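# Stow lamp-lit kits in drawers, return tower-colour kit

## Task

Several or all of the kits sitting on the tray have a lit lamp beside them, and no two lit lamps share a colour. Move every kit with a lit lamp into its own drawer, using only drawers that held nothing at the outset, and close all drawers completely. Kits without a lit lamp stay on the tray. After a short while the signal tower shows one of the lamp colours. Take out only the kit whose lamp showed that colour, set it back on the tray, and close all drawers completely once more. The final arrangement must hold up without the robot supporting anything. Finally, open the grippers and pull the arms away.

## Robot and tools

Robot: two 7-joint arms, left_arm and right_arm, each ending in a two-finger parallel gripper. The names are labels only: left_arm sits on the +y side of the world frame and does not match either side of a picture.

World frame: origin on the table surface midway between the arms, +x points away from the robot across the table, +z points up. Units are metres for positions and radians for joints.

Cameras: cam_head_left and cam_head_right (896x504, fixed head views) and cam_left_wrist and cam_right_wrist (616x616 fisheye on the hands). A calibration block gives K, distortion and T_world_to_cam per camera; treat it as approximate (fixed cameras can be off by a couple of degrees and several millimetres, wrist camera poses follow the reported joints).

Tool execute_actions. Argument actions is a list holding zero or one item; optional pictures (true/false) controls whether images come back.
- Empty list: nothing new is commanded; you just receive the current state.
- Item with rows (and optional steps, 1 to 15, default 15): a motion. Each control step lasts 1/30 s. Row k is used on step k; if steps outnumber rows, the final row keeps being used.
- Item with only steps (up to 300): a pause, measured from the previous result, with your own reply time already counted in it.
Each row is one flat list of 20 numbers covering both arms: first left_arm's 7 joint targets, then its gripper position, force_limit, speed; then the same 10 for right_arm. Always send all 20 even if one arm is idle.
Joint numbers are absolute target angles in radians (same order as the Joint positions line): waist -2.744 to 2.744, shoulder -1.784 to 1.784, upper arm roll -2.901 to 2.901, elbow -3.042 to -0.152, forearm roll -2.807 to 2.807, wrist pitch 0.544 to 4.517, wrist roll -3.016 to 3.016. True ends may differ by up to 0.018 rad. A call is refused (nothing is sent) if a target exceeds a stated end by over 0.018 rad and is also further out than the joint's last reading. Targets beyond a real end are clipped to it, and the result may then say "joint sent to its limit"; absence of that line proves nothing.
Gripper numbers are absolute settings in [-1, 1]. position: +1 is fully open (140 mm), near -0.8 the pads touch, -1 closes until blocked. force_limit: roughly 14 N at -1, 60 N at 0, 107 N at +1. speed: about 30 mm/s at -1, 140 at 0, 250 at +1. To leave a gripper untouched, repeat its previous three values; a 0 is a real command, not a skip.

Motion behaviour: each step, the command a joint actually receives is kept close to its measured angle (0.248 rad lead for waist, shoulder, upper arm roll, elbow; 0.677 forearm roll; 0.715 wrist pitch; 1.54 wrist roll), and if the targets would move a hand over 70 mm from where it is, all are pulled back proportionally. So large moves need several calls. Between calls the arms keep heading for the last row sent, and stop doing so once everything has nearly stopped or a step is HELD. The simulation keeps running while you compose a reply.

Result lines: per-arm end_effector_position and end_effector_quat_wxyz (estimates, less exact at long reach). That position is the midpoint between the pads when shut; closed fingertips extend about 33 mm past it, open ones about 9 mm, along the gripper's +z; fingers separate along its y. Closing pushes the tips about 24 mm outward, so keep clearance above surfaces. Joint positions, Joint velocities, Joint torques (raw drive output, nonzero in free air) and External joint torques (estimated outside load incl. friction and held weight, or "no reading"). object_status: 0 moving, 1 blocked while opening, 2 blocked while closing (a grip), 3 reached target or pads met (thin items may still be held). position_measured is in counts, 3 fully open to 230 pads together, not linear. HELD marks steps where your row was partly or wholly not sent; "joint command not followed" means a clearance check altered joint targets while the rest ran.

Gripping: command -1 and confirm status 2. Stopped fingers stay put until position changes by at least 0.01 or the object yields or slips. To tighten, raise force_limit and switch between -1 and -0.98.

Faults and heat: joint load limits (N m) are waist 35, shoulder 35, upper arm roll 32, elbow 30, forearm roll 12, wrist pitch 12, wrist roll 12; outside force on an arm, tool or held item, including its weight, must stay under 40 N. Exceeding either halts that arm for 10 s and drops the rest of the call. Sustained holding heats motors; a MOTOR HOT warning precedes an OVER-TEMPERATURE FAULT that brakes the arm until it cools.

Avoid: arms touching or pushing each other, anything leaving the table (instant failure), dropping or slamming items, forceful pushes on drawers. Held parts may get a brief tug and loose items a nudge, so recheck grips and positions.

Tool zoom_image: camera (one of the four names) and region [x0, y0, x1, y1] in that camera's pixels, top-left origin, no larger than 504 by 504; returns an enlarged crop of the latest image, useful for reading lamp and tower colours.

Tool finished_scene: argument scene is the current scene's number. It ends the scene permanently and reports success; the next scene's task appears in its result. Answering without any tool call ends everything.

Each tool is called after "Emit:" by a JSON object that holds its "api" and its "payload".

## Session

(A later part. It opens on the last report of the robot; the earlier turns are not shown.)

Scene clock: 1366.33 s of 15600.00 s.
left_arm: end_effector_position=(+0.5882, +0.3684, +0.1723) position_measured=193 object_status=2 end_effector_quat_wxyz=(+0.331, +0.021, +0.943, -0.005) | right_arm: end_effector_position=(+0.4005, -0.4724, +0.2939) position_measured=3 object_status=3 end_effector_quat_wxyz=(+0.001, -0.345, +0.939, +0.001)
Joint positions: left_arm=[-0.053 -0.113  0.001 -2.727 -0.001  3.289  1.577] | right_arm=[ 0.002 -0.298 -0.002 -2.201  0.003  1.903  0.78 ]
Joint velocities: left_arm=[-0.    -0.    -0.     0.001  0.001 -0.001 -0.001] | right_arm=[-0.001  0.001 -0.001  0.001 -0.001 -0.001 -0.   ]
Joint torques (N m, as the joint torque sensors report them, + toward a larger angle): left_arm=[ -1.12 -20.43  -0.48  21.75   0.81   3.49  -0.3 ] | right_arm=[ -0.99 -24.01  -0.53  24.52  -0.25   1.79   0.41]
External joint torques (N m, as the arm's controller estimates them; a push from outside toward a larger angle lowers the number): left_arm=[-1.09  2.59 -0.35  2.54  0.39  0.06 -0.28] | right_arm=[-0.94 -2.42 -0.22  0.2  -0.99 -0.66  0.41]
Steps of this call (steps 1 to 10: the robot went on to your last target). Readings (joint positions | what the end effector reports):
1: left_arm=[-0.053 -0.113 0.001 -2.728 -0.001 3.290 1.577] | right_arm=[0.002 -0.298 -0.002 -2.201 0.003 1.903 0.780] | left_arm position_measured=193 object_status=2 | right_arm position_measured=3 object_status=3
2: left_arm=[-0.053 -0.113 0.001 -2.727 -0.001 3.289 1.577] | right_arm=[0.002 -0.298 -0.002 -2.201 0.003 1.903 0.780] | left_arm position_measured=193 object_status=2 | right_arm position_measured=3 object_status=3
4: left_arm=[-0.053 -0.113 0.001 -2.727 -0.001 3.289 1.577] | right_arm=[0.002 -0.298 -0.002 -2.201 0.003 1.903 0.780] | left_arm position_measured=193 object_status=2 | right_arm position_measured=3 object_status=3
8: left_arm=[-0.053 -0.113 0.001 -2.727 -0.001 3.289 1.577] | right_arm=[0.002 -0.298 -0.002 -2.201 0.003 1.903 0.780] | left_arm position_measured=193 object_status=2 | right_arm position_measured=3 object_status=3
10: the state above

Emit:
{"api": "execute_actions", "payload": {"actions": [{"rows":[[-0.054,-0.114,0,-2.728,0,3.288,1.571,-0.2,0,0,0.0,-0.3,0,-2.2,0,1.9,0.785,1,0,0],[-0.054,-0.114,0,-2.728,0,3.288,1.571,-0.2,0,0,0.0,-0.3,0,-2.2,0,1.9,0.785,1,0,0],[-0.054,-0.114,0,-2.728,0,3.288,1.571,-0.2,0,0,0.0,-0.3,0,-2.2,0,1.9,0.785,1,0,0],[-0.054,-0.114,0,-2.728,0,3.288,1.571,-0.2,0,0,0.0,-0.3,0,-2.2,0,1.9,0.785,1,0,0],[-0.054,-0.114,0,-2.728,0,3.288,1.571,-0.2,0,0,0.0,-0.3,0,-2.2,0,1.9,0.785,1,0,0],[-0.054,-0.133,0,-2.748,0,3.29,1.571,-0.2,0,0,0.0,-0.3,0,-2.2,0,1.9,0.785,1,0,0],[-0.054,-0.1556,0,-2.772,0,3.29,1.571,-0.2,0,0,0.0,-0.3,0,-2.2,0,1.9,0.785,1,0,0],[-0.054,-0.178,0,-2.796,0,3.29,1.571,-0.2,0,0,0.0,-0.3,0,-2.2,0,1.9,0.785,1,0,0],[-0.054,-0.201,0,-2.82,0,3.27,1.571,-0.2,0,0,0.0,-0.3,0,-2.2,0,1.9,0.785,1,0,0],[-0.054,-0.2236,0,-2.845,0,3.24,1.571,-0.2,0,0,0.0,-0.3,0,-2.2,0,1.9,0.785,1,0,0],[-0.054,-0.25,0,-2.84,0,3.21,1.571,-0.2,0,0,0.0,-0.3,0,-2.2,0,1.9,0.785,1,0,0],[-0.054,-0.275,0,-2.835,0,3.185,1.571,-0.2,0,0,0.0,-0.3,0,-2.2,0,1.9,0.785,1,0,0],[-0.054,-0.30,0,-2.83,0,3.165,1.571,-0.2,0,0,0.0,-0.3,0,-2.2,0,1.9,0.785,1,0,0],[-0.054,-0.325,0,-2.825,0,3.152,1.571,-0.2,0,0,0.0,-0.3,0,-2.2,0,1.9,0.785,1,0,0],[-0.054,-0.3438,0,-2.8208,0,3.15,1.571,-0.2,0,0,0.0,-0.3,0,-2.2,0,1.9,0.785,1,0,0]],"steps":15}], "pictures": false}}

Emit:
{"api": "execute_actions", "payload": {"actions": [{"steps":15}]}}

Emit:
{"api": "zoom_image", "payload": {"camera": "cam_left_wrist", "region": [200, 230, 440, 400]}}

Scene clock: 1409.70 s of 15600.00 s.
left_arm: end_effector_position=(+0.5512, +0.3698, +0.1962) position_measured=154 object_status=3 end_effector_quat_wxyz=(+0.330, +0.021, +0.944, -0.005) | right_arm: end_effector_position=(+0.4005, -0.4724, +0.2939) position_measured=3 object_status=3 end_effector_quat_wxyz=(+0.001, -0.345, +0.939, +0.001)
Joint positions: left_arm=[-0.053 -0.292  0.001 -2.828 -0.001  3.209  1.577] | right_arm=[ 0.002 -0.298 -0.002 -2.201  0.003  1.903  0.78 ]
Joint velocities: left_arm=[ 0.    -0.686 -0.001  0.073 -0.001 -0.324  0.001] | right_arm=[ 0.001  0.    -0.001 -0.001 -0.    -0.     0.   ]
Joint torques (N m, as the joint torque sensors report them, + toward a larger angle): left_arm=[ -1.49 -14.97  -0.11  19.53   0.88   2.69  -0.23] | right_arm=[ -0.9  -23.91  -0.67  25.46  -0.24   1.73   0.37]
External joint torques (N m, as the arm's controller estimates them; a push from outside toward a larger angle lowers the number): left_arm=[-1.42 -1.19  0.23 -0.51  0.38 -0.57 -0.21] | right_arm=[-0.9  -2.33 -0.42  1.18 -0.99 -0.72  0.37]
Steps of this call (steps 1 to 15: the robot went on to your last target; steps 16 to 90: nothing new was sent; then 39.87 s passed at rest; steps 91 to 105: all 15 steps of this action). Readings (joint positions | what the end effector reports):
91: left_arm=[-0.053 -0.113 0.001 -2.727 -0.001 3.288 1.577] | right_arm=[0.002 -0.298 -0.002 -2.201 0.003 1.903 0.780] | left_arm position_measured=193 object_status=0 | right_arm position_measured=3 object_status=3
92: left_arm=[-0.053 -0.113 0.001 -2.727 -0.001 3.288 1.577] | right_arm=[0.002 -0.298 -0.002 -2.201 0.003 1.903 0.780] | left_arm position_measured=192 object_status=0 | right_arm position_measured=3 object_status=3
94: left_arm=[-0.053 -0.113 0.001 -2.727 -0.001 3.288 1.577] | right_arm=[0.002 -0.298 -0.002 -2.201 0.003 1.903 0.780] | left_arm position_measured=172 object_status=0 | right_arm position_measured=3 object_status=3
98: left_arm=[-0.053 -0.142 0.001 -2.758 -0.001 3.288 1.577] | right_arm=[0.002 -0.298 -0.002 -2.201 0.003 1.903 0.780] | left_arm position_measured=154 object_status=0 | right_arm position_measured=3 object_status=3
105: the state above

Scene clock: 1410.20 s of 15600.00 s.
left_arm: end_effector_position=(+0.5516, +0.3698, +0.2144) position_measured=154 object_status=3 end_effector_quat_wxyz=(+0.333, +0.021, +0.943, -0.006) | right_arm: end_effector_position=(+0.4005, -0.4724, +0.2939) position_measured=3 object_status=3 end_effector_quat_wxyz=(+0.001, -0.345, +0.939, +0.001)
Joint positions: left_arm=[-0.053 -0.342  0.001 -2.819 -0.001  3.157  1.577] | right_arm=[ 0.002 -0.298 -0.002 -2.201  0.003  1.903  0.78 ]
Joint velocities: left_arm=[ 0.001  0.001  0.002 -0.001 -0.    -0.019 -0.   ] | right_arm=[ 0.001  0.     0.    -0.001 -0.001 -0.     0.   ]
Joint torques (N m, as the joint torque sensors report them, + toward a larger angle): left_arm=[ -0.99 -18.     0.21  19.53   0.94   2.85  -0.25] | right_arm=[ -1.19 -23.7   -0.85  25.29  -0.27   1.79   0.4 ]
External joint torques (N m, as the arm's controller estimates them; a push from outside toward a larger angle lowers the number): left_arm=[-1.06 -1.15  0.44 -1.52  0.44 -0.57 -0.23] | right_arm=[-1.14 -1.99 -0.54  0.92 -1.02 -0.67  0.4 ]
Steps of this call (steps 1 to 15: the robot went on to your last target). Readings (joint positions | what the end effector reports):
1: left_arm=[-0.053 -0.311 0.001 -2.825 -0.001 3.200 1.577] | right_arm=[0.002 -0.298 -0.002 -2.201 0.003 1.903 0.780] | left_arm position_measured=154 object_status=3 | right_arm position_measured=3 object_status=3
2: left_arm=[-0.053 -0.325 0.001 -2.822 -0.001 3.193 1.577] | right_arm=[0.002 -0.298 -0.002 -2.201 0.003 1.903 0.780] | left_arm position_measured=154 object_status=3 | right_arm position_measured=3 object_status=3
4: left_arm=[-0.053 -0.338 0.001 -2.819 -0.001 3.182 1.577] | right_arm=[0.002 -0.298 -0.002 -2.201 0.003 1.903 0.780] | left_arm position_measured=154 object_status=3 | right_arm position_measured=3 object_status=3
8: left_arm=[-0.053 -0.342 0.001 -2.819 -0.001 3.167 1.577] | right_arm=[0.002 -0.298 -0.002 -2.201 0.003 1.903 0.780] | left_arm position_measured=154 object_status=3 | right_arm position_measured=3 object_status=3
15: the state above
camera_calibration (this result's frames):
cam_left_wrist: T_world_to_cam=[[0.200955, 0.977778, 0.059731, -0.47699], [0.430499, -0.142919, 0.891204, -0.362572], [0.879936, -0.153377, -0.449653, -0.141696], [0, 0, 0, 1]] pos_world=[0.376624, 0.392839, 0.287903]
cam_right_wrist: T_world_to_cam=[[-0.646725, 0.762507, 0.0181412, 0.61096], [0.70615, 0.589597, 0.39208, -0.128199], [0.288268, 0.266379, -0.919752, 0.45692], [0, 0, 0, 1]] pos_world=[0.353935, -0.51199, 0.459434]

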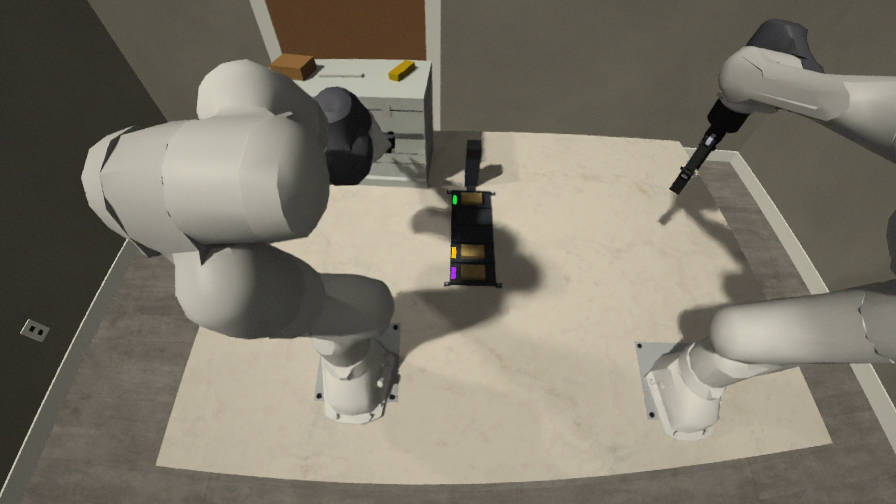

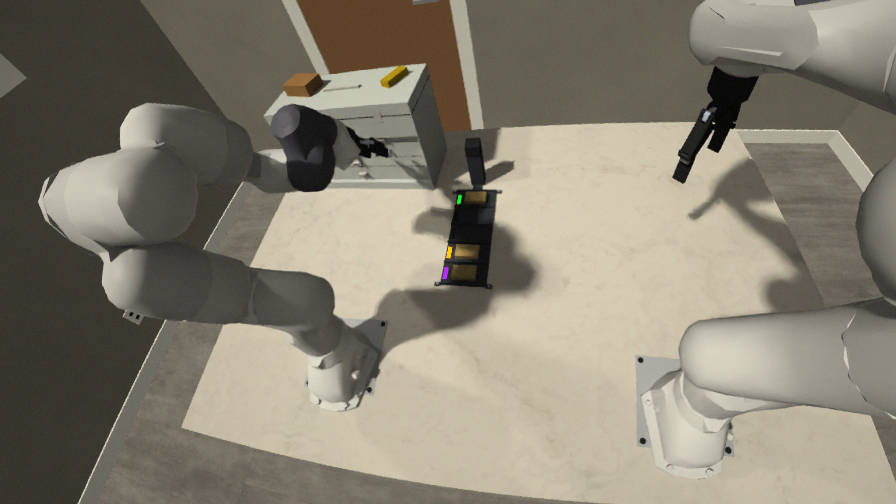

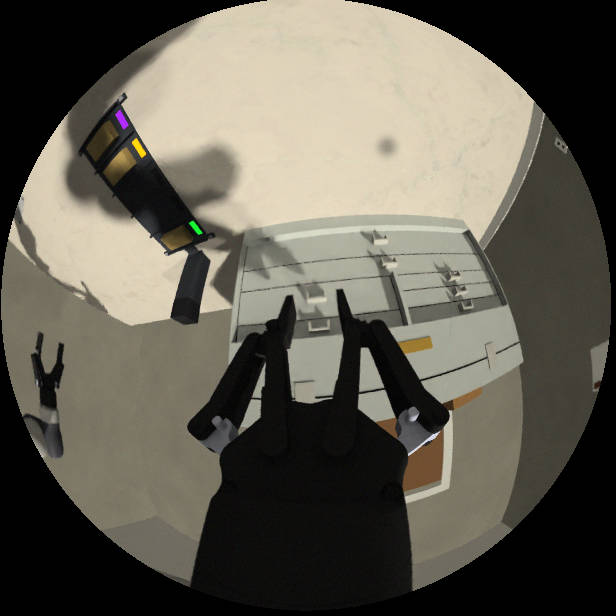

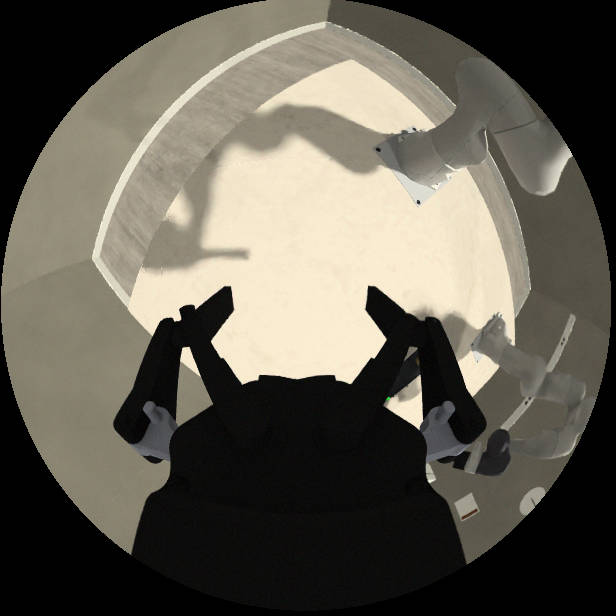

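Region (200, 230, 440, 400) of cam_left_wrist's 616x616 image, scaled by 2.100, with more detail than that image has; it fills the top 357 rows of this view, and the rest is white.

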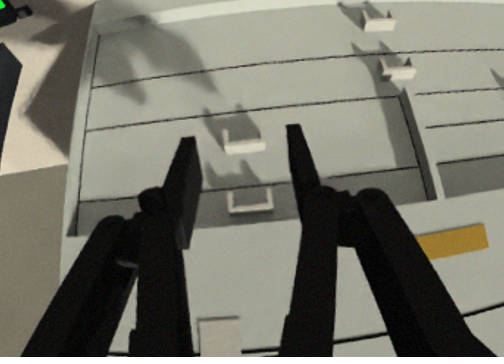

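Emit:
{"api": "execute_actions", "payload": {"actions": [{"rows":[[-0.054,-0.33,0,-2.8117,0,3.152,1.571,-0.2,0,0,0.0,-0.3,0,-2.2,0,1.9,0.785,1,0,0],[-0.054,-0.319,0,-2.8026,0,3.153,1.571,-0.2,0,0,0.0,-0.3,0,-2.2,0,1.9,0.785,1,0,0],[-0.054,-0.3095,0,-2.7934,0,3.154,1.571,-0.2,0,0,0.0,-0.3,0,-2.2,0,1.9,0.785,1,0,0],[-0.054,-0.30,0,-2.7843,0,3.155,1.571,-0.2,0,0,0.0,-0.3,0,-2.2,0,1.9,0.785,1,0,0],[-0.054,-0.2905,0,-2.7752,0,3.156,1.571,-0.2,0,0,0.0,-0.3,0,-2.2,0,1.9,0.785,1,0,0],[-0.054,-0.281,0,-2.7661,0,3.157,1.571,-0.2,0,0,0.0,-0.3,0,-2.2,0,1.9,0.785,1,0,0],[-0.054,-0.2717,0,-2.757,0,3.158,1.571,-0.2,0,0,0.0,-0.3,0,-2.2,0,1.9,0.785,1,0,0],[-0.054,-0.2623,0,-2.7478,0,3.159,1.571,-0.2,0,0,0.0,-0.3,0,-2.2,0,1.9,0.785,1,0,0],[-0.054,-0.253,0,-2.7387,0,3.16,1.571,-0.2,0,0,0.0,-0.3,0,-2.2,0,1.9,0.785,1,0,0],[-0.054,-0.2437,0,-2.7296,0,3.16,1.571,-0.2,0,0,0.0,-0.3,0,-2.2,0,1.9,0.785,1,0,0]],"steps":15}], "pictures": false}}

Emit:
{"api": "execute_actions", "payload": {"actions": [{"rows":[[-0.054,-0.2406,0,-2.7265,0,3.16,1.571,-0.2,0,0,0.0,-0.3,0,-2.2,0,1.9,0.785,1,0,0],[-0.054,-0.2375,0,-2.7235,0,3.16,1.571,-0.2,0,0,0.0,-0.3,0,-2.2,0,1.9,0.785,1,0,0],[-0.054,-0.2344,0,-2.7204,0,3.16,1.571,-0.2,0,0,0.0,-0.3,0,-2.2,0,1.9,0.785,1,0,0],[-0.054,-0.2313,0,-2.7174,0,3.16,1.571,-0.2,0,0,0.0,-0.3,0,-2.2,0,1.9,0.785,1,0,0]],"steps":12}], "pictures": false}}

Scene clock: 1433.00 s of 15600.00 s.
left_arm: end_effector_position=(+0.5783, +0.3687, +0.2104) position_measured=154 object_status=3 end_effector_quat_wxyz=(+0.329, +0.021, +0.944, -0.005) | right_arm: end_effector_position=(+0.4005, -0.4724, +0.2939) position_measured=3 object_status=3 end_effector_quat_wxyz=(+0.001, -0.345, +0.939, +0.001)
Joint positions: left_arm=[-0.053 -0.247  0.001 -2.733 -0.001  3.155  1.577] | right_arm=[ 0.002 -0.298 -0.002 -2.201  0.003  1.903  0.78 ]
Joint velocities: left_arm=[-0.001  0.025  0.001  0.026 -0.001  0.002 -0.   ] | right_arm=[ 0.001 -0.001  0.001  0.001  0.    -0.     0.001]
Joint torques (N m, as the joint torque sensors report them, + toward a larger angle): left_arm=[ -0.75 -17.79  -0.64  21.46   1.01   4.17  -0.21] | right_arm=[ -0.62 -23.57  -0.25  24.91  -0.26   1.79   0.38]
External joint torques (N m, as the arm's controller estimates them; a push from outside toward a larger angle lowers the number): left_arm=[-0.78  2.64 -0.44  0.63  0.52  0.76 -0.19] | right_arm=[-0.7  -1.89 -0.09  0.55 -1.02 -0.66  0.38]
Steps of this call (steps 1 to 15: the robot went on to your last target; steps 16 to 90: nothing new was sent; then 19.30 s passed at rest; steps 91 to 105: all 15 steps of this action). Readings (joint positions | what the end effector reports):
91: left_arm=[-0.053 -0.340 0.001 -2.818 -0.001 3.154 1.577] | right_arm=[0.002 -0.298 -0.002 -2.201 0.003 1.903 0.780] | left_arm position_measured=154 object_status=3 | right_arm position_measured=3 object_status=3
92: left_arm=[-0.053 -0.335 0.001 -2.814 -0.001 3.154 1.577] | right_arm=[0.002 -0.298 -0.002 -2.201 0.003 1.903 0.780] | left_arm position_measured=154 object_status=3 | right_arm position_measured=3 object_status=3
94: left_arm=[-0.053 -0.320 0.001 -2.801 -0.001 3.154 1.577] | right_arm=[0.002 -0.298 -0.002 -2.201 0.003 1.903 0.780] | left_arm position_measured=154 object_status=3 | right_arm position_measured=3 object_status=3
98: left_arm=[-0.053 -0.284 0.001 -2.768 -0.001 3.154 1.577] | right_arm=[0.002 -0.298 -0.002 -2.201 0.003 1.903 0.780] | left_arm position_measured=154 object_status=3 | right_arm position_measured=3 object_status=3
105: the state above

Scene clock: 1433.40 s of 15600.00 s.
left_arm: end_effector_position=(+0.5830, +0.3686, +0.2105) position_measured=154 object_status=3 end_effector_quat_wxyz=(+0.329, +0.021, +0.944, -0.005) | right_arm: end_effector_position=(+0.4005, -0.4724, +0.2939) position_measured=3 object_status=3 end_effector_quat_wxyz=(+0.001, -0.345, +0.939, +0.001)
Joint positions: left_arm=[-0.053 -0.234  0.001 -2.719 -0.001  3.156  1.577] | right_arm=[ 0.002 -0.298 -0.002 -2.201  0.003  1.903  0.78 ]
Joint velocities: left_arm=[-0.001  0.002 -0.001  0.002  0.001 -0.    -0.001] | right_arm=[ 0.001 -0.    -0.     0.001  0.     0.     0.   ]
Joint torques (N m, as the joint torque sensors report them, + toward a larger angle): left_arm=[ -1.17 -18.35  -0.29  21.59   0.91   4.06  -0.28] | right_arm=[ -0.88 -24.    -0.41  25.19  -0.25   1.78   0.42]
External joint torques (N m, as the arm's controller estimates them; a push from outside toward a larger angle lowers the number): left_arm=[-1.12  2.23 -0.03  0.61  0.4   0.65 -0.26] | right_arm=[-0.9  -2.27 -0.18  0.78 -1.   -0.68  0.42]
Steps of this call (steps 1 to 12: all 12 steps of this action). Readings (joint positions | what the end effector reports):
1: left_arm=[-0.053 -0.246 0.001 -2.732 -0.001 3.155 1.577] | right_arm=[0.002 -0.298 -0.002 -2.201 0.003 1.903 0.780] | left_arm position_measured=154 object_status=3 | right_arm position_measured=3 object_status=3
2: left_arm=[-0.053 -0.244 0.001 -2.730 -0.001 3.156 1.577] | right_arm=[0.002 -0.298 -0.002 -2.201 0.003 1.903 0.780] | left_arm position_measured=154 object_status=3 | right_arm position_measured=3 object_status=3
4: left_arm=[-0.053 -0.239 0.001 -2.725 -0.001 3.156 1.577] | right_arm=[0.002 -0.298 -0.002 -2.201 0.003 1.903 0.780] | left_arm position_measured=154 object_status=3 | right_arm position_measured=3 object_status=3
8: left_arm=[-0.053 -0.234 0.001 -2.720 -0.001 3.156 1.577] | right_arm=[0.002 -0.298 -0.002 -2.201 0.003 1.903 0.780] | left_arm position_measured=154 object_status=3 | right_arm position_measured=3 object_status=3
12: the state above

Emit:
{"api": "execute_actions", "payload": {"actions": [{"rows":[[-0.054,-0.2282,0,-2.7143,0,3.16,1.571,-0.2,0,0,0.0,-0.3,0,-2.2,0,1.9,0.785,1,0,0],[-0.054,-0.2251,0,-2.7113,0,3.16,1.571,-0.2,0,0,0.0,-0.3,0,-2.2,0,1.9,0.785,1,0,0],[-0.054,-0.222,0,-2.7082,0,3.16,1.571,-0.2,0,0,0.0,-0.3,0,-2.2,0,1.9,0.785,1,0,0],[-0.054,-0.219,0,-2.7051,0,3.16,1.571,-0.2,0,0,0.0,-0.3,0,-2.2,0,1.9,0.785,1,0,0]],"steps":12}], "pictures": false}}

Scene clock: 1445.00 s of 15600.00 s.
left_arm: end_effector_position=(+0.5871, +0.3684, +0.2105) position_measured=154 object_status=3 end_effector_quat_wxyz=(+0.329, +0.021, +0.944, -0.005) | right_arm: end_effector_position=(+0.4005, -0.4724, +0.2939) position_measured=3 object_status=3 end_effector_quat_wxyz=(+0.001, -0.345, +0.939, +0.001)
Joint positions: left_arm=[-0.053 -0.221  0.001 -2.707 -0.001  3.156  1.577] | right_arm=[ 0.002 -0.298 -0.002 -2.201  0.003  1.903  0.78 ]
Joint velocities: left_arm=[-0.001  0.001 -0.     0.002  0.001 -0.     0.001] | right_arm=[ 0.001 -0.001  0.    -0.     0.001 -0.001 -0.001]
Joint torques (N m, as the joint torque sensors report them, + toward a larger angle): left_arm=[ -0.57 -18.8   -0.65  21.44   0.85   4.05  -0.25] | right_arm=[ -0.65 -23.83  -0.65  24.98  -0.28   1.8    0.34]
External joint torques (N m, as the arm's controller estimates them; a push from outside toward a larger angle lowers the number): left_arm=[-0.56  2.22 -0.43  0.46  0.34  0.64 -0.23] | right_arm=[-0.66 -2.05 -0.4   0.56 -1.04 -0.66  0.34]
Steps of this call (steps 1 to 15: the robot went on to your last target; steps 16 to 90: nothing new was sent; then 8.20 s passed at rest; steps 91 to 102: all 12 steps of this action). Readings (joint positions | what the end effector reports):
91: left_arm=[-0.053 -0.233 0.001 -2.718 -0.001 3.156 1.577] | right_arm=[0.002 -0.298 -0.002 -2.201 0.003 1.903 0.780] | left_arm position_measured=154 object_status=3 | right_arm position_measured=3 object_status=3
92: left_arm=[-0.053 -0.231 0.001 -2.717 -0.001 3.156 1.577] | right_arm=[0.002 -0.298 -0.002 -2.201 0.003 1.903 0.780] | left_arm position_measured=154 object_status=3 | right_arm position_measured=3 object_status=3
94: left_arm=[-0.053 -0.227 0.001 -2.712 -0.001 3.156 1.577] | right_arm=[0.002 -0.298 -0.002 -2.201 0.003 1.903 0.780] | left_arm position_measured=154 object_status=3 | right_arm position_measured=3 object_status=3
98: left_arm=[-0.053 -0.222 0.001 -2.708 -0.001 3.156 1.577] | right_arm=[0.002 -0.298 -0.002 -2.201 0.003 1.903 0.780] | left_arm position_measured=154 object_status=3 | right_arm position_measured=3 object_status=3
102: the state above

Emit:
{"api": "execute_actions", "payload": {"actions": [{"rows":[[-0.054,-0.219,0,-2.7051,0,3.16,1.571,-1,0,-0.5,0.0,-0.3,0,-2.2,0,1.9,0.785,1,0,0]],"steps":15}], "pictures": false}}

Scene clock: 1451.87 s of 15600.00 s.
left_arm: end_effector_position=(+0.5873, +0.3679, +0.2107) position_measured=195 object_status=0 end_effector_quat_wxyz=(+0.329, +0.021, +0.944, -0.006) | right_arm: end_effector_position=(+0.4005, -0.4724, +0.2939) position_measured=3 object_status=3 end_effector_quat_wxyz=(+0.001, -0.345, +0.939, +0.001)
Joint positions: left_arm=[-0.054 -0.221  0.    -2.706 -0.001  3.156  1.577] | right_arm=[ 0.002 -0.298 -0.002 -2.201  0.003  1.903  0.78 ]
Joint velocities: left_arm=[-0.     0.001 -0.001 -0.001 -0.001  0.     0.001] | right_arm=[ 0.001  0.001  0.001  0.     0.     0.    -0.001]
Joint torques (N m, as the joint torque sensors report them, + toward a larger angle): left_arm=[ -0.27 -19.41   0.42  21.55   1.     4.04  -0.2 ] | right_arm=[ -0.83 -23.61  -0.43  25.05  -0.25   1.79   0.38]
External joint torques (N m, as the arm's controller estimates them; a push from outside toward a larger angle lowers the number): left_arm=[-0.23  1.47  0.67  0.68  0.49  0.64 -0.18] | right_arm=[-0.93 -1.98 -0.3   0.7  -1.01 -0.66  0.38]
Steps of this call (steps 1 to 15: the robot went on to your last target; steps 16 to 90: nothing new was sent; then 3.37 s passed at rest; steps 91 to 105: all 15 steps of this action). Readings (joint positions | what the end effector reports):
91: left_arm=[-0.053 -0.221 0.001 -2.706 -0.001 3.156 1.577] | right_arm=[0.002 -0.298 -0.002 -2.201 0.003 1.903 0.780] | left_arm position_measured=154 object_status=0 | right_arm position_measured=3 object_status=3
92: left_arm=[-0.053 -0.221 0.001 -2.706 -0.001 3.156 1.577] | right_arm=[0.002 -0.298 -0.002 -2.201 0.003 1.903 0.780] | left_arm position_measured=158 object_status=0 | right_arm position_measured=3 object_status=3
94: left_arm=[-0.053 -0.221 0.001 -2.706 -0.001 3.156 1.577] | right_arm=[0.002 -0.298 -0.002 -2.201 0.003 1.903 0.780] | left_arm position_measured=167 object_status=0 | right_arm position_measured=3 object_status=3
98: left_arm=[-0.054 -0.221 0.000 -2.706 -0.001 3.156 1.577] | right_arm=[0.002 -0.298 -0.002 -2.201 0.003 1.903 0.780] | left_arm position_measured=186 object_status=0 | right_arm position_measured=3 object_status=3
105: the state above

Emit:
{"api": "execute_actions", "payload": {"actions": [{"rows":[[-0.054,-0.231,0,-2.716,0,3.157,1.571,-1,0,-0.5,0.0,-0.3,0,-2.2,0,1.9,0.785,1,0,0],[-0.054,-0.2428,0,-2.728,0,3.156,1.571,-1,0,-0.5,0.0,-0.3,0,-2.2,0,1.9,0.785,1,0,0],[-0.054,-0.2547,0,-2.74,0,3.155,1.571,-1,0,-0.5,0.0,-0.3,0,-2.2,0,1.9,0.785,1,0,0],[-0.054,-0.2667,0,-2.752,0,3.154,1.571,-1,0,-0.5,0.0,-0.3,0,-2.2,0,1.9,0.785,1,0,0],[-0.054,-0.2789,0,-2.764,0,3.153,1.571,-1,0,-0.5,0.0,-0.3,0,-2.2,0,1.9,0.785,1,0,0],[-0.054,-0.2912,0,-2.776,0,3.152,1.571,-1,0,-0.5,0.0,-0.3,0,-2.2,0,1.9,0.785,1,0,0],[-0.054,-0.3036,0,-2.788,0,3.151,1.571,-1,0,-0.5,0.0,-0.3,0,-2.2,0,1.9,0.785,1,0,0],[-0.054,-0.3162,0,-2.80,0,3.15,1.571,-1,0,-0.5,0.0,-0.3,0,-2.2,0,1.9,0.785,1,0,0],[-0.054,-0.3289,0,-2.812,0,3.149,1.571,-1,0,-0.5,0.0,-0.3,0,-2.2,0,1.9,0.785,1,0,0],[-0.054,-0.3418,0,-2.8238,0,3.147,1.571,-1,0,-0.5,0.0,-0.3,0,-2.2,0,1.9,0.785,1,0,0],[-0.054,-0.3552,0,-2.8356,0,3.145,1.571,-1,0,-0.5,0.0,-0.3,0,-2.2,0,1.9,0.785,1,0,0],[-0.054,-0.3688,0,-2.8475,0,3.143,1.571,-1,0,-0.5,0.0,-0.3,0,-2.2,0,1.9,0.785,1,0,0],[-0.054,-0.3826,0,-2.8593,0,3.141,1.571,-1,0,-0.5,0.0,-0.3,0,-2.2,0,1.9,0.785,1,0,0],[-0.054,-0.3966,0,-2.8712,0,3.139,1.571,-1,0,-0.5,0.0,-0.3,0,-2.2,0,1.9,0.785,1,0,0],[-0.054,-0.4108,0,-2.883,0,3.137,1.571,-1,0,-0.5,0.0,-0.3,0,-2.2,0,1.9,0.785,1,0,0]],"steps":15}], "pictures": false}}

Emit:
{"api": "execute_actions", "payload": {"actions": [{"rows":[[-0.054,-0.4252,0,-2.8948,0,3.134,1.571,-1,0,-0.5,0.0,-0.3,0,-2.2,0,1.9,0.785,1,0,0],[-0.054,-0.4398,0,-2.9067,0,3.131,1.571,-1,0,-0.5,0.0,-0.3,0,-2.2,0,1.9,0.785,1,0,0],[-0.054,-0.4546,0,-2.9185,0,3.128,1.571,-1,0,-0.5,0.0,-0.3,0,-2.2,0,1.9,0.785,1,0,0],[-0.054,-0.4695,0,-2.9304,0,3.125,1.571,-1,0,-0.5,0.0,-0.3,0,-2.2,0,1.9,0.785,1,0,0],[-0.054,-0.4846,0,-2.9422,0,3.123,1.571,-1,0,-0.5,0.0,-0.3,0,-2.2,0,1.9,0.785,1,0,0]],"steps":12}]}}

Scene clock: 1483.53 s of 15600.00 s.
left_arm: end_effector_position=(+0.5383, +0.3705, +0.2115) position_measured=195 object_status=2 end_effector_quat_wxyz=(+0.330, +0.020, +0.944, -0.006) | right_arm: end_effector_position=(+0.4005, -0.4724, +0.2939) position_measured=3 object_status=3 end_effector_quat_wxyz=(+0.001, -0.345, +0.939, +0.001)
Joint positions: left_arm=[-0.053 -0.379  0.001 -2.856 -0.001  3.149  1.577] | right_arm=[ 0.002 -0.298 -0.002 -2.201  0.003  1.903  0.78 ]
Joint velocities: left_arm=[ 0.004 -0.396  0.002 -0.342  0.    -0.051 -0.003] | right_arm=[-0.001  0.001  0.     0.001 -0.     0.001 -0.001]
Joint torques (N m, as the joint torque sensors report them, + toward a larger angle): left_arm=[ -1.59 -14.83  -0.63  20.65   0.85   2.94  -0.21] | right_arm=[ -0.71 -23.67  -0.45  25.33  -0.24   1.8    0.31]
External joint torques (N m, as the arm's controller estimates them; a push from outside toward a larger angle lowers the number): left_arm=[-1.54 -1.62 -0.24 -2.24  0.34 -0.63 -0.19] | right_arm=[-0.72 -2.04 -0.21  0.95 -1.   -0.66  0.31]
Steps of this call (steps 1 to 15: the robot went on to your last target; steps 16 to 90: nothing new was sent; then 28.17 s passed at rest; steps 91 to 105: all 15 steps of this action). Readings (joint positions | what the end effector reports):
91: left_arm=[-0.054 -0.223 0.000 -2.708 -0.001 3.156 1.577] | right_arm=[0.002 -0.298 -0.002 -2.201 0.003 1.903 0.780] | left_arm position_measured=195 object_status=2 | right_arm position_measured=3 object_status=3
92: left_arm=[-0.054 -0.227 0.000 -2.713 -0.001 3.156 1.577] | right_arm=[0.002 -0.298 -0.002 -2.201 0.003 1.903 0.780] | left_arm position_measured=195 object_status=2 | right_arm position_measured=3 object_status=3
94: left_arm=[-0.054 -0.244 0.000 -2.729 -0.001 3.156 1.577] | right_arm=[0.002 -0.298 -0.002 -2.201 0.003 1.903 0.780] | left_arm position_measured=195 object_status=2 | right_arm position_measured=3 object_status=3
98: left_arm=[-0.053 -0.289 0.000 -2.773 -0.001 3.156 1.577] | right_arm=[0.002 -0.298 -0.002 -2.201 0.003 1.903 0.780] | left_arm position_measured=195 object_status=2 | right_arm position_measured=3 object_status=3
105: the state above

Scene clock: 1483.93 s of 15600.00 s.
left_arm: end_effector_position=(+0.5105, +0.3719, +0.2118) position_measured=195 object_status=2 end_effector_quat_wxyz=(+0.330, +0.020, +0.944, -0.006) | right_arm: end_effector_position=(+0.4005, -0.4724, +0.2939) position_measured=3 object_status=3 end_effector_quat_wxyz=(+0.001, -0.345, +0.939, +0.001)
Joint positions: left_arm=[-0.052 -0.481  0.001 -2.939 -0.001  3.131  1.577] | right_arm=[ 0.002 -0.298 -0.002 -2.201  0.003  1.903  0.78 ]
Joint velocities: left_arm=[ 0.    -0.016 -0.001 -0.011  0.    -0.01   0.   ] | right_arm=[ 0.001 -0.    -0.001  0.     0.     0.001 -0.   ]
Joint torques (N m, as the joint torque sensors report them, + toward a larger angle): left_arm=[ -1.23 -13.67  -1.01  19.09   0.92   2.71  -0.21] | right_arm=[ -0.89 -23.8   -0.62  25.01  -0.23   1.78   0.36]
External joint torques (N m, as the arm's controller estimates them; a push from outside toward a larger angle lowers the number): left_arm=[-1.21 -1.65 -0.55 -2.23  0.39 -0.68 -0.2 ] | right_arm=[-0.91 -2.1  -0.37  0.61 -0.98 -0.68  0.36]
Steps of this call (steps 1 to 12: all 12 steps of this action). Readings (joint positions | what the end effector reports):
1: left_arm=[-0.053 -0.393 0.001 -2.868 -0.001 3.147 1.577] | right_arm=[0.002 -0.298 -0.002 -2.201 0.003 1.903 0.780] | left_arm position_measured=195 object_status=2 | right_arm position_measured=3 object_status=3
2: left_arm=[-0.053 -0.407 0.001 -2.880 -0.001 3.145 1.577] | right_arm=[0.002 -0.298 -0.002 -2.201 0.003 1.903 0.780] | left_arm position_measured=195 object_status=2 | right_arm position_measured=3 object_status=3
4: left_arm=[-0.052 -0.436 0.001 -2.904 -0.001 3.141 1.577] | right_arm=[0.002 -0.298 -0.002 -2.201 0.003 1.903 0.780] | left_arm position_measured=195 object_status=2 | right_arm position_measured=3 object_status=3
8: left_arm=[-0.052 -0.475 0.001 -2.934 -0.001 3.133 1.577] | right_arm=[0.002 -0.298 -0.002 -2.201 0.003 1.903 0.780] | left_arm position_measured=195 object_status=2 | right_arm position_measured=3 object_status=3
12: the state above
camera_calibration (this result's frames):
cam_left_wrist: T_world_to_cam=[[0.19973, 0.978122, 0.0581849, -0.469838], [0.436233, -0.141935, 0.888569, -0.345006], [0.877388, -0.152092, -0.455037, -0.104376], [0, 0, 0, 1]] pos_world=[0.335922, 0.394715, 0.286404]
cam_right_wrist: T_world_to_cam=[[-0.646725, 0.762508, 0.0181413, 0.61096], [0.70615, 0.589597, 0.39208, -0.128199], [0.288268, 0.266379, -0.919752, 0.45692], [0, 0, 0, 1]] pos_world=[0.353935, -0.51199, 0.459434]

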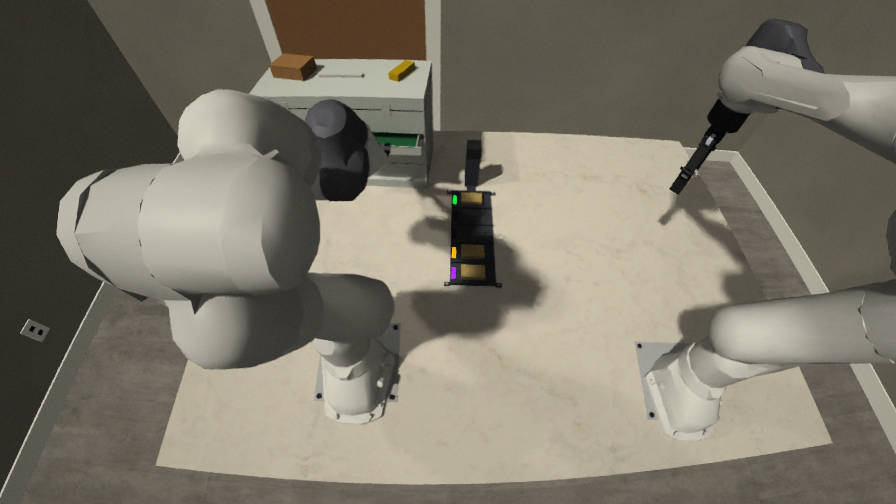

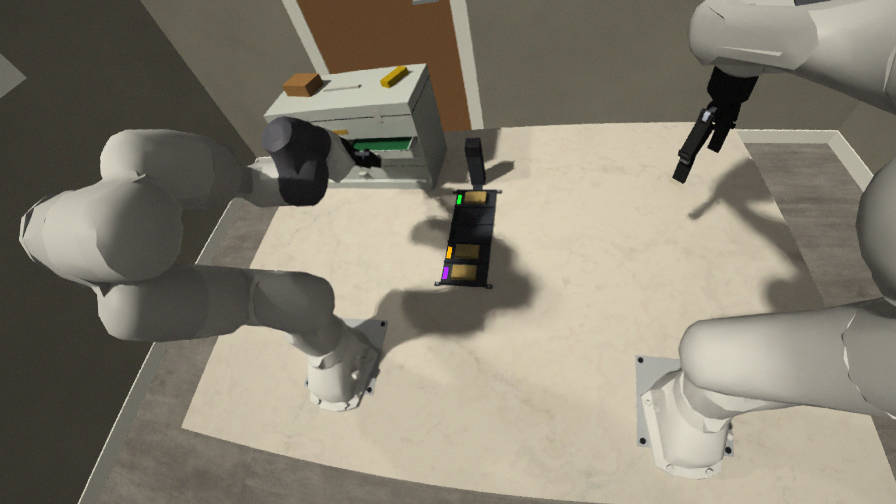

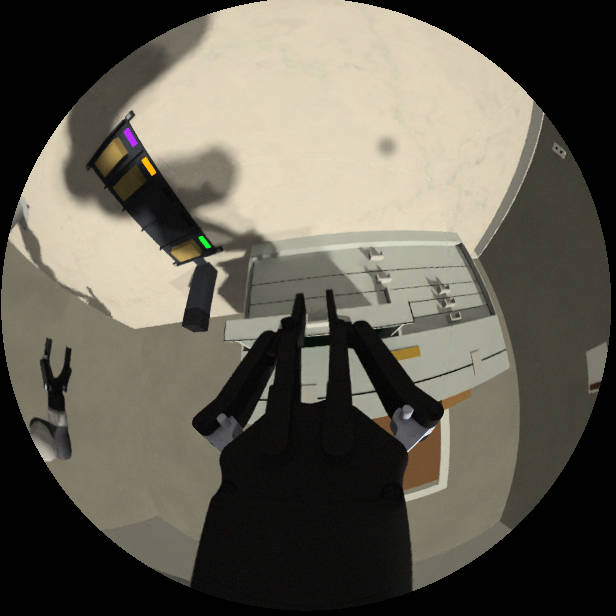

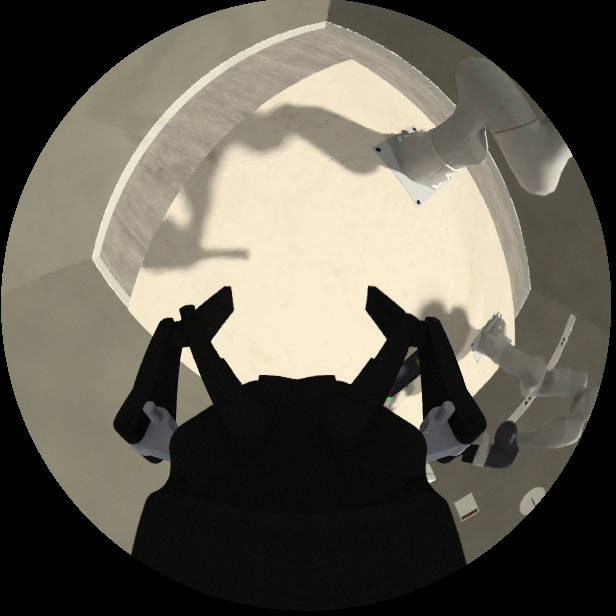

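Emit:
{"api": "execute_actions", "payload": {"actions": [{"rows":[[-0.054,-0.5005,0,-2.9543,0,3.118,1.571,-1,0,-0.5,0.0,-0.3,0,-2.2,0,1.9,0.785,1,0,0],[-0.054,-0.517,0,-2.9664,0,3.113,1.571,-1,0,-0.5,0.0,-0.3,0,-2.2,0,1.9,0.785,1,0,0],[-0.054,-0.534,0,-2.9786,0,3.108,1.571,-1,0,-0.5,0.0,-0.3,0,-2.2,0,1.9,0.785,1,0,0],[-0.054,-0.5513,0,-2.9907,0,3.103,1.571,-1,0,-0.5,0.0,-0.3,0,-2.2,0,1.9,0.785,1,0,0],[-0.054,-0.569,0,-3.0028,0,3.098,1.571,-1,0,-0.5,0.0,-0.3,0,-2.2,0,1.9,0.785,1,0,0],[-0.054,-0.5873,0,-3.015,0,3.093,1.571,-1,0,-0.5,0.0,-0.3,0,-2.2,0,1.9,0.785,1,0,0]],"steps":14}], "pictures": false}}

Emit:
{"api": "execute_actions", "payload": {"actions": [{"rows":[[-0.054,-0.5873,0,-3.015,0,3.093,1.571,-0.25,0,0,0.0,-0.3,0,-2.2,0,1.9,0.785,1,0,0],[-0.054,-0.5873,0,-3.015,0,3.093,1.571,-0.25,0,0,0.0,-0.3,0,-2.2,0,1.9,0.785,1,0,0],[-0.054,-0.5873,0,-3.015,0,3.093,1.571,-0.25,0,0,0.0,-0.3,0,-2.2,0,1.9,0.785,1,0,0],[-0.054,-0.5873,0,-3.015,0,3.093,1.571,-0.25,0,0,0.0,-0.3,0,-2.2,0,1.9,0.785,1,0,0],[-0.054,-0.5873,0,-3.015,0,3.093,1.571,-0.25,0,0,0.0,-0.3,0,-2.2,0,1.9,0.785,1,0,0],[-0.054,-0.5873,0,-3.015,0,3.093,1.571,-0.25,0,0,0.0,-0.3,0,-2.2,0,1.9,0.785,1,0,0],[-0.054,-0.5873,0,-3.015,0,3.05,1.571,-0.25,0,0,0.0,-0.3,0,-2.2,0,1.9,0.785,1,0,0],[-0.054,-0.5873,0,-3.015,0,3.0,1.571,-0.25,0,0,0.0,-0.3,0,-2.2,0,1.9,0.785,1,0,0],[-0.054,-0.5873,0,-3.015,0,2.95,1.571,-0.25,0,0,0.0,-0.3,0,-2.2,0,1.9,0.785,1,0,0],[-0.054,-0.5873,0,-3.015,0,2.9,1.571,-0.25,0,0,0.0,-0.3,0,-2.2,0,1.9,0.785,1,0,0],[-0.054,-0.5873,0,-3.015,0,2.85,1.571,-0.25,0,0,0.0,-0.3,0,-2.2,0,1.9,0.785,1,0,0]],"steps":15}], "pictures": false}}

Scene clock: 1510.93 s of 15600.00 s.
left_arm: end_effector_position=(+0.4856, +0.3730, +0.2121) position_measured=195 object_status=2 end_effector_quat_wxyz=(+0.331, +0.020, +0.943, -0.006) | right_arm: end_effector_position=(+0.4005, -0.4724, +0.2939) position_measured=3 object_status=3 end_effector_quat_wxyz=(+0.001, -0.345, +0.939, +0.001)
Joint positions: left_arm=[-0.052 -0.584  0.001 -3.012 -0.001  3.102  1.576] | right_arm=[ 0.002 -0.298 -0.002 -2.201  0.003  1.903  0.78 ]
Joint velocities: left_arm=[ 0.001 -0.015 -0.001 -0.004 -0.    -0.015 -0.002] | right_arm=[ 0.001 -0.001  0.    -0.001  0.    -0.001  0.001]
Joint torques (N m, as the joint torque sensors report them, + toward a larger angle): left_arm=[ -1.77 -10.16  -0.09  19.7    1.01   2.64  -0.15] | right_arm=[ -0.95 -23.97  -0.24  25.23  -0.2    1.78   0.42]
External joint torques (N m, as the arm's controller estimates them; a push from outside toward a larger angle lowers the number): left_arm=[-1.76 -1.1   0.45 -2.03  0.46 -0.77 -0.13] | right_arm=[-0.96 -2.27  0.01  0.9  -0.95 -0.66  0.42]
Steps of this call (steps 1 to 15: the robot went on to your last target; steps 16 to 90: nothing new was sent; then 23.53 s passed at rest; steps 91 to 104: all 14 steps of this action). Readings (joint positions | what the end effector reports):
91: left_arm=[-0.052 -0.486 0.001 -2.942 -0.001 3.129 1.577] | right_arm=[0.002 -0.298 -0.002 -2.201 0.003 1.903 0.780] | left_arm position_measured=195 object_status=2 | right_arm position_measured=3 object_status=3
92: left_arm=[-0.052 -0.494 0.001 -2.948 -0.001 3.127 1.577] | right_arm=[0.002 -0.298 -0.002 -2.201 0.003 1.903 0.780] | left_arm position_measured=195 object_status=2 | right_arm position_measured=3 object_status=3
94: left_arm=[-0.052 -0.519 0.001 -2.967 -0.001 3.122 1.577] | right_arm=[0.002 -0.298 -0.002 -2.201 0.003 1.903 0.780] | left_arm position_measured=195 object_status=2 | right_arm position_measured=3 object_status=3
98: left_arm=[-0.052 -0.571 0.001 -3.004 -0.001 3.109 1.577] | right_arm=[0.002 -0.298 -0.002 -2.201 0.003 1.903 0.780] | left_arm position_measured=195 object_status=2 | right_arm position_measured=3 object_status=3
104: the state above

Scene clock: 1511.43 s of 15600.00 s.
left_arm: end_effector_position=(+0.4449, +0.3745, +0.1661) position_measured=160 object_status=3 end_effector_quat_wxyz=(+0.243, +0.020, +0.970, -0.004) | right_arm: end_effector_position=(+0.4005, -0.4724, +0.2939) position_measured=3 object_status=3 end_effector_quat_wxyz=(+0.001, -0.345, +0.939, +0.001)
Joint positions: left_arm=[-0.052 -0.586  0.001 -3.014 -0.001  2.919  1.576] | right_arm=[ 0.002 -0.298 -0.002 -2.201  0.003  1.903  0.78 ]
Joint velocities: left_arm=[ 0.    -0.001  0.001 -0.001  0.002 -0.397  0.   ] | right_arm=[ 0.001 -0.002 -0.    -0.     0.     0.    -0.   ]
Joint torques (N m, as the joint torque sensors report them, + toward a larger angle): left_arm=[-1.7  -8.62 -1.17 20.67  0.88  2.84 -0.2 ] | right_arm=[ -0.36 -23.97  -0.88  24.92  -0.25   1.8    0.4 ]
External joint torques (N m, as the arm's controller estimates them; a push from outside toward a larger angle lowers the number): left_arm=[-1.72  0.8  -0.66 -1.48  0.33 -0.65 -0.18] | right_arm=[-0.42 -2.34 -0.7   0.59 -1.   -0.65  0.4 ]
Steps of this call (steps 1 to 15: all 15 steps of this action). Readings (joint positions | what the end effector reports):
1: left_arm=[-0.052 -0.585 0.001 -3.012 -0.001 3.101 1.576] | right_arm=[0.002 -0.298 -0.002 -2.201 0.003 1.903 0.780] | left_arm position_measured=195 object_status=0 | right_arm position_measured=3 object_status=3
2: left_arm=[-0.052 -0.585 0.001 -3.012 -0.001 3.101 1.576] | right_arm=[0.002 -0.298 -0.002 -2.201 0.003 1.903 0.780] | left_arm position_measured=194 object_status=0 | right_arm position_measured=3 object_status=3
4: left_arm=[-0.052 -0.585 0.001 -3.013 -0.001 3.099 1.576] | right_arm=[0.002 -0.298 -0.002 -2.201 0.003 1.903 0.780] | left_arm position_measured=174 object_status=0 | right_arm position_measured=3 object_status=3
8: left_arm=[-0.052 -0.586 0.001 -3.013 -0.001 3.077 1.576] | right_arm=[0.002 -0.298 -0.002 -2.201 0.003 1.903 0.780] | left_arm position_measured=160 object_status=0 | right_arm position_measured=3 object_status=3
15: the state above


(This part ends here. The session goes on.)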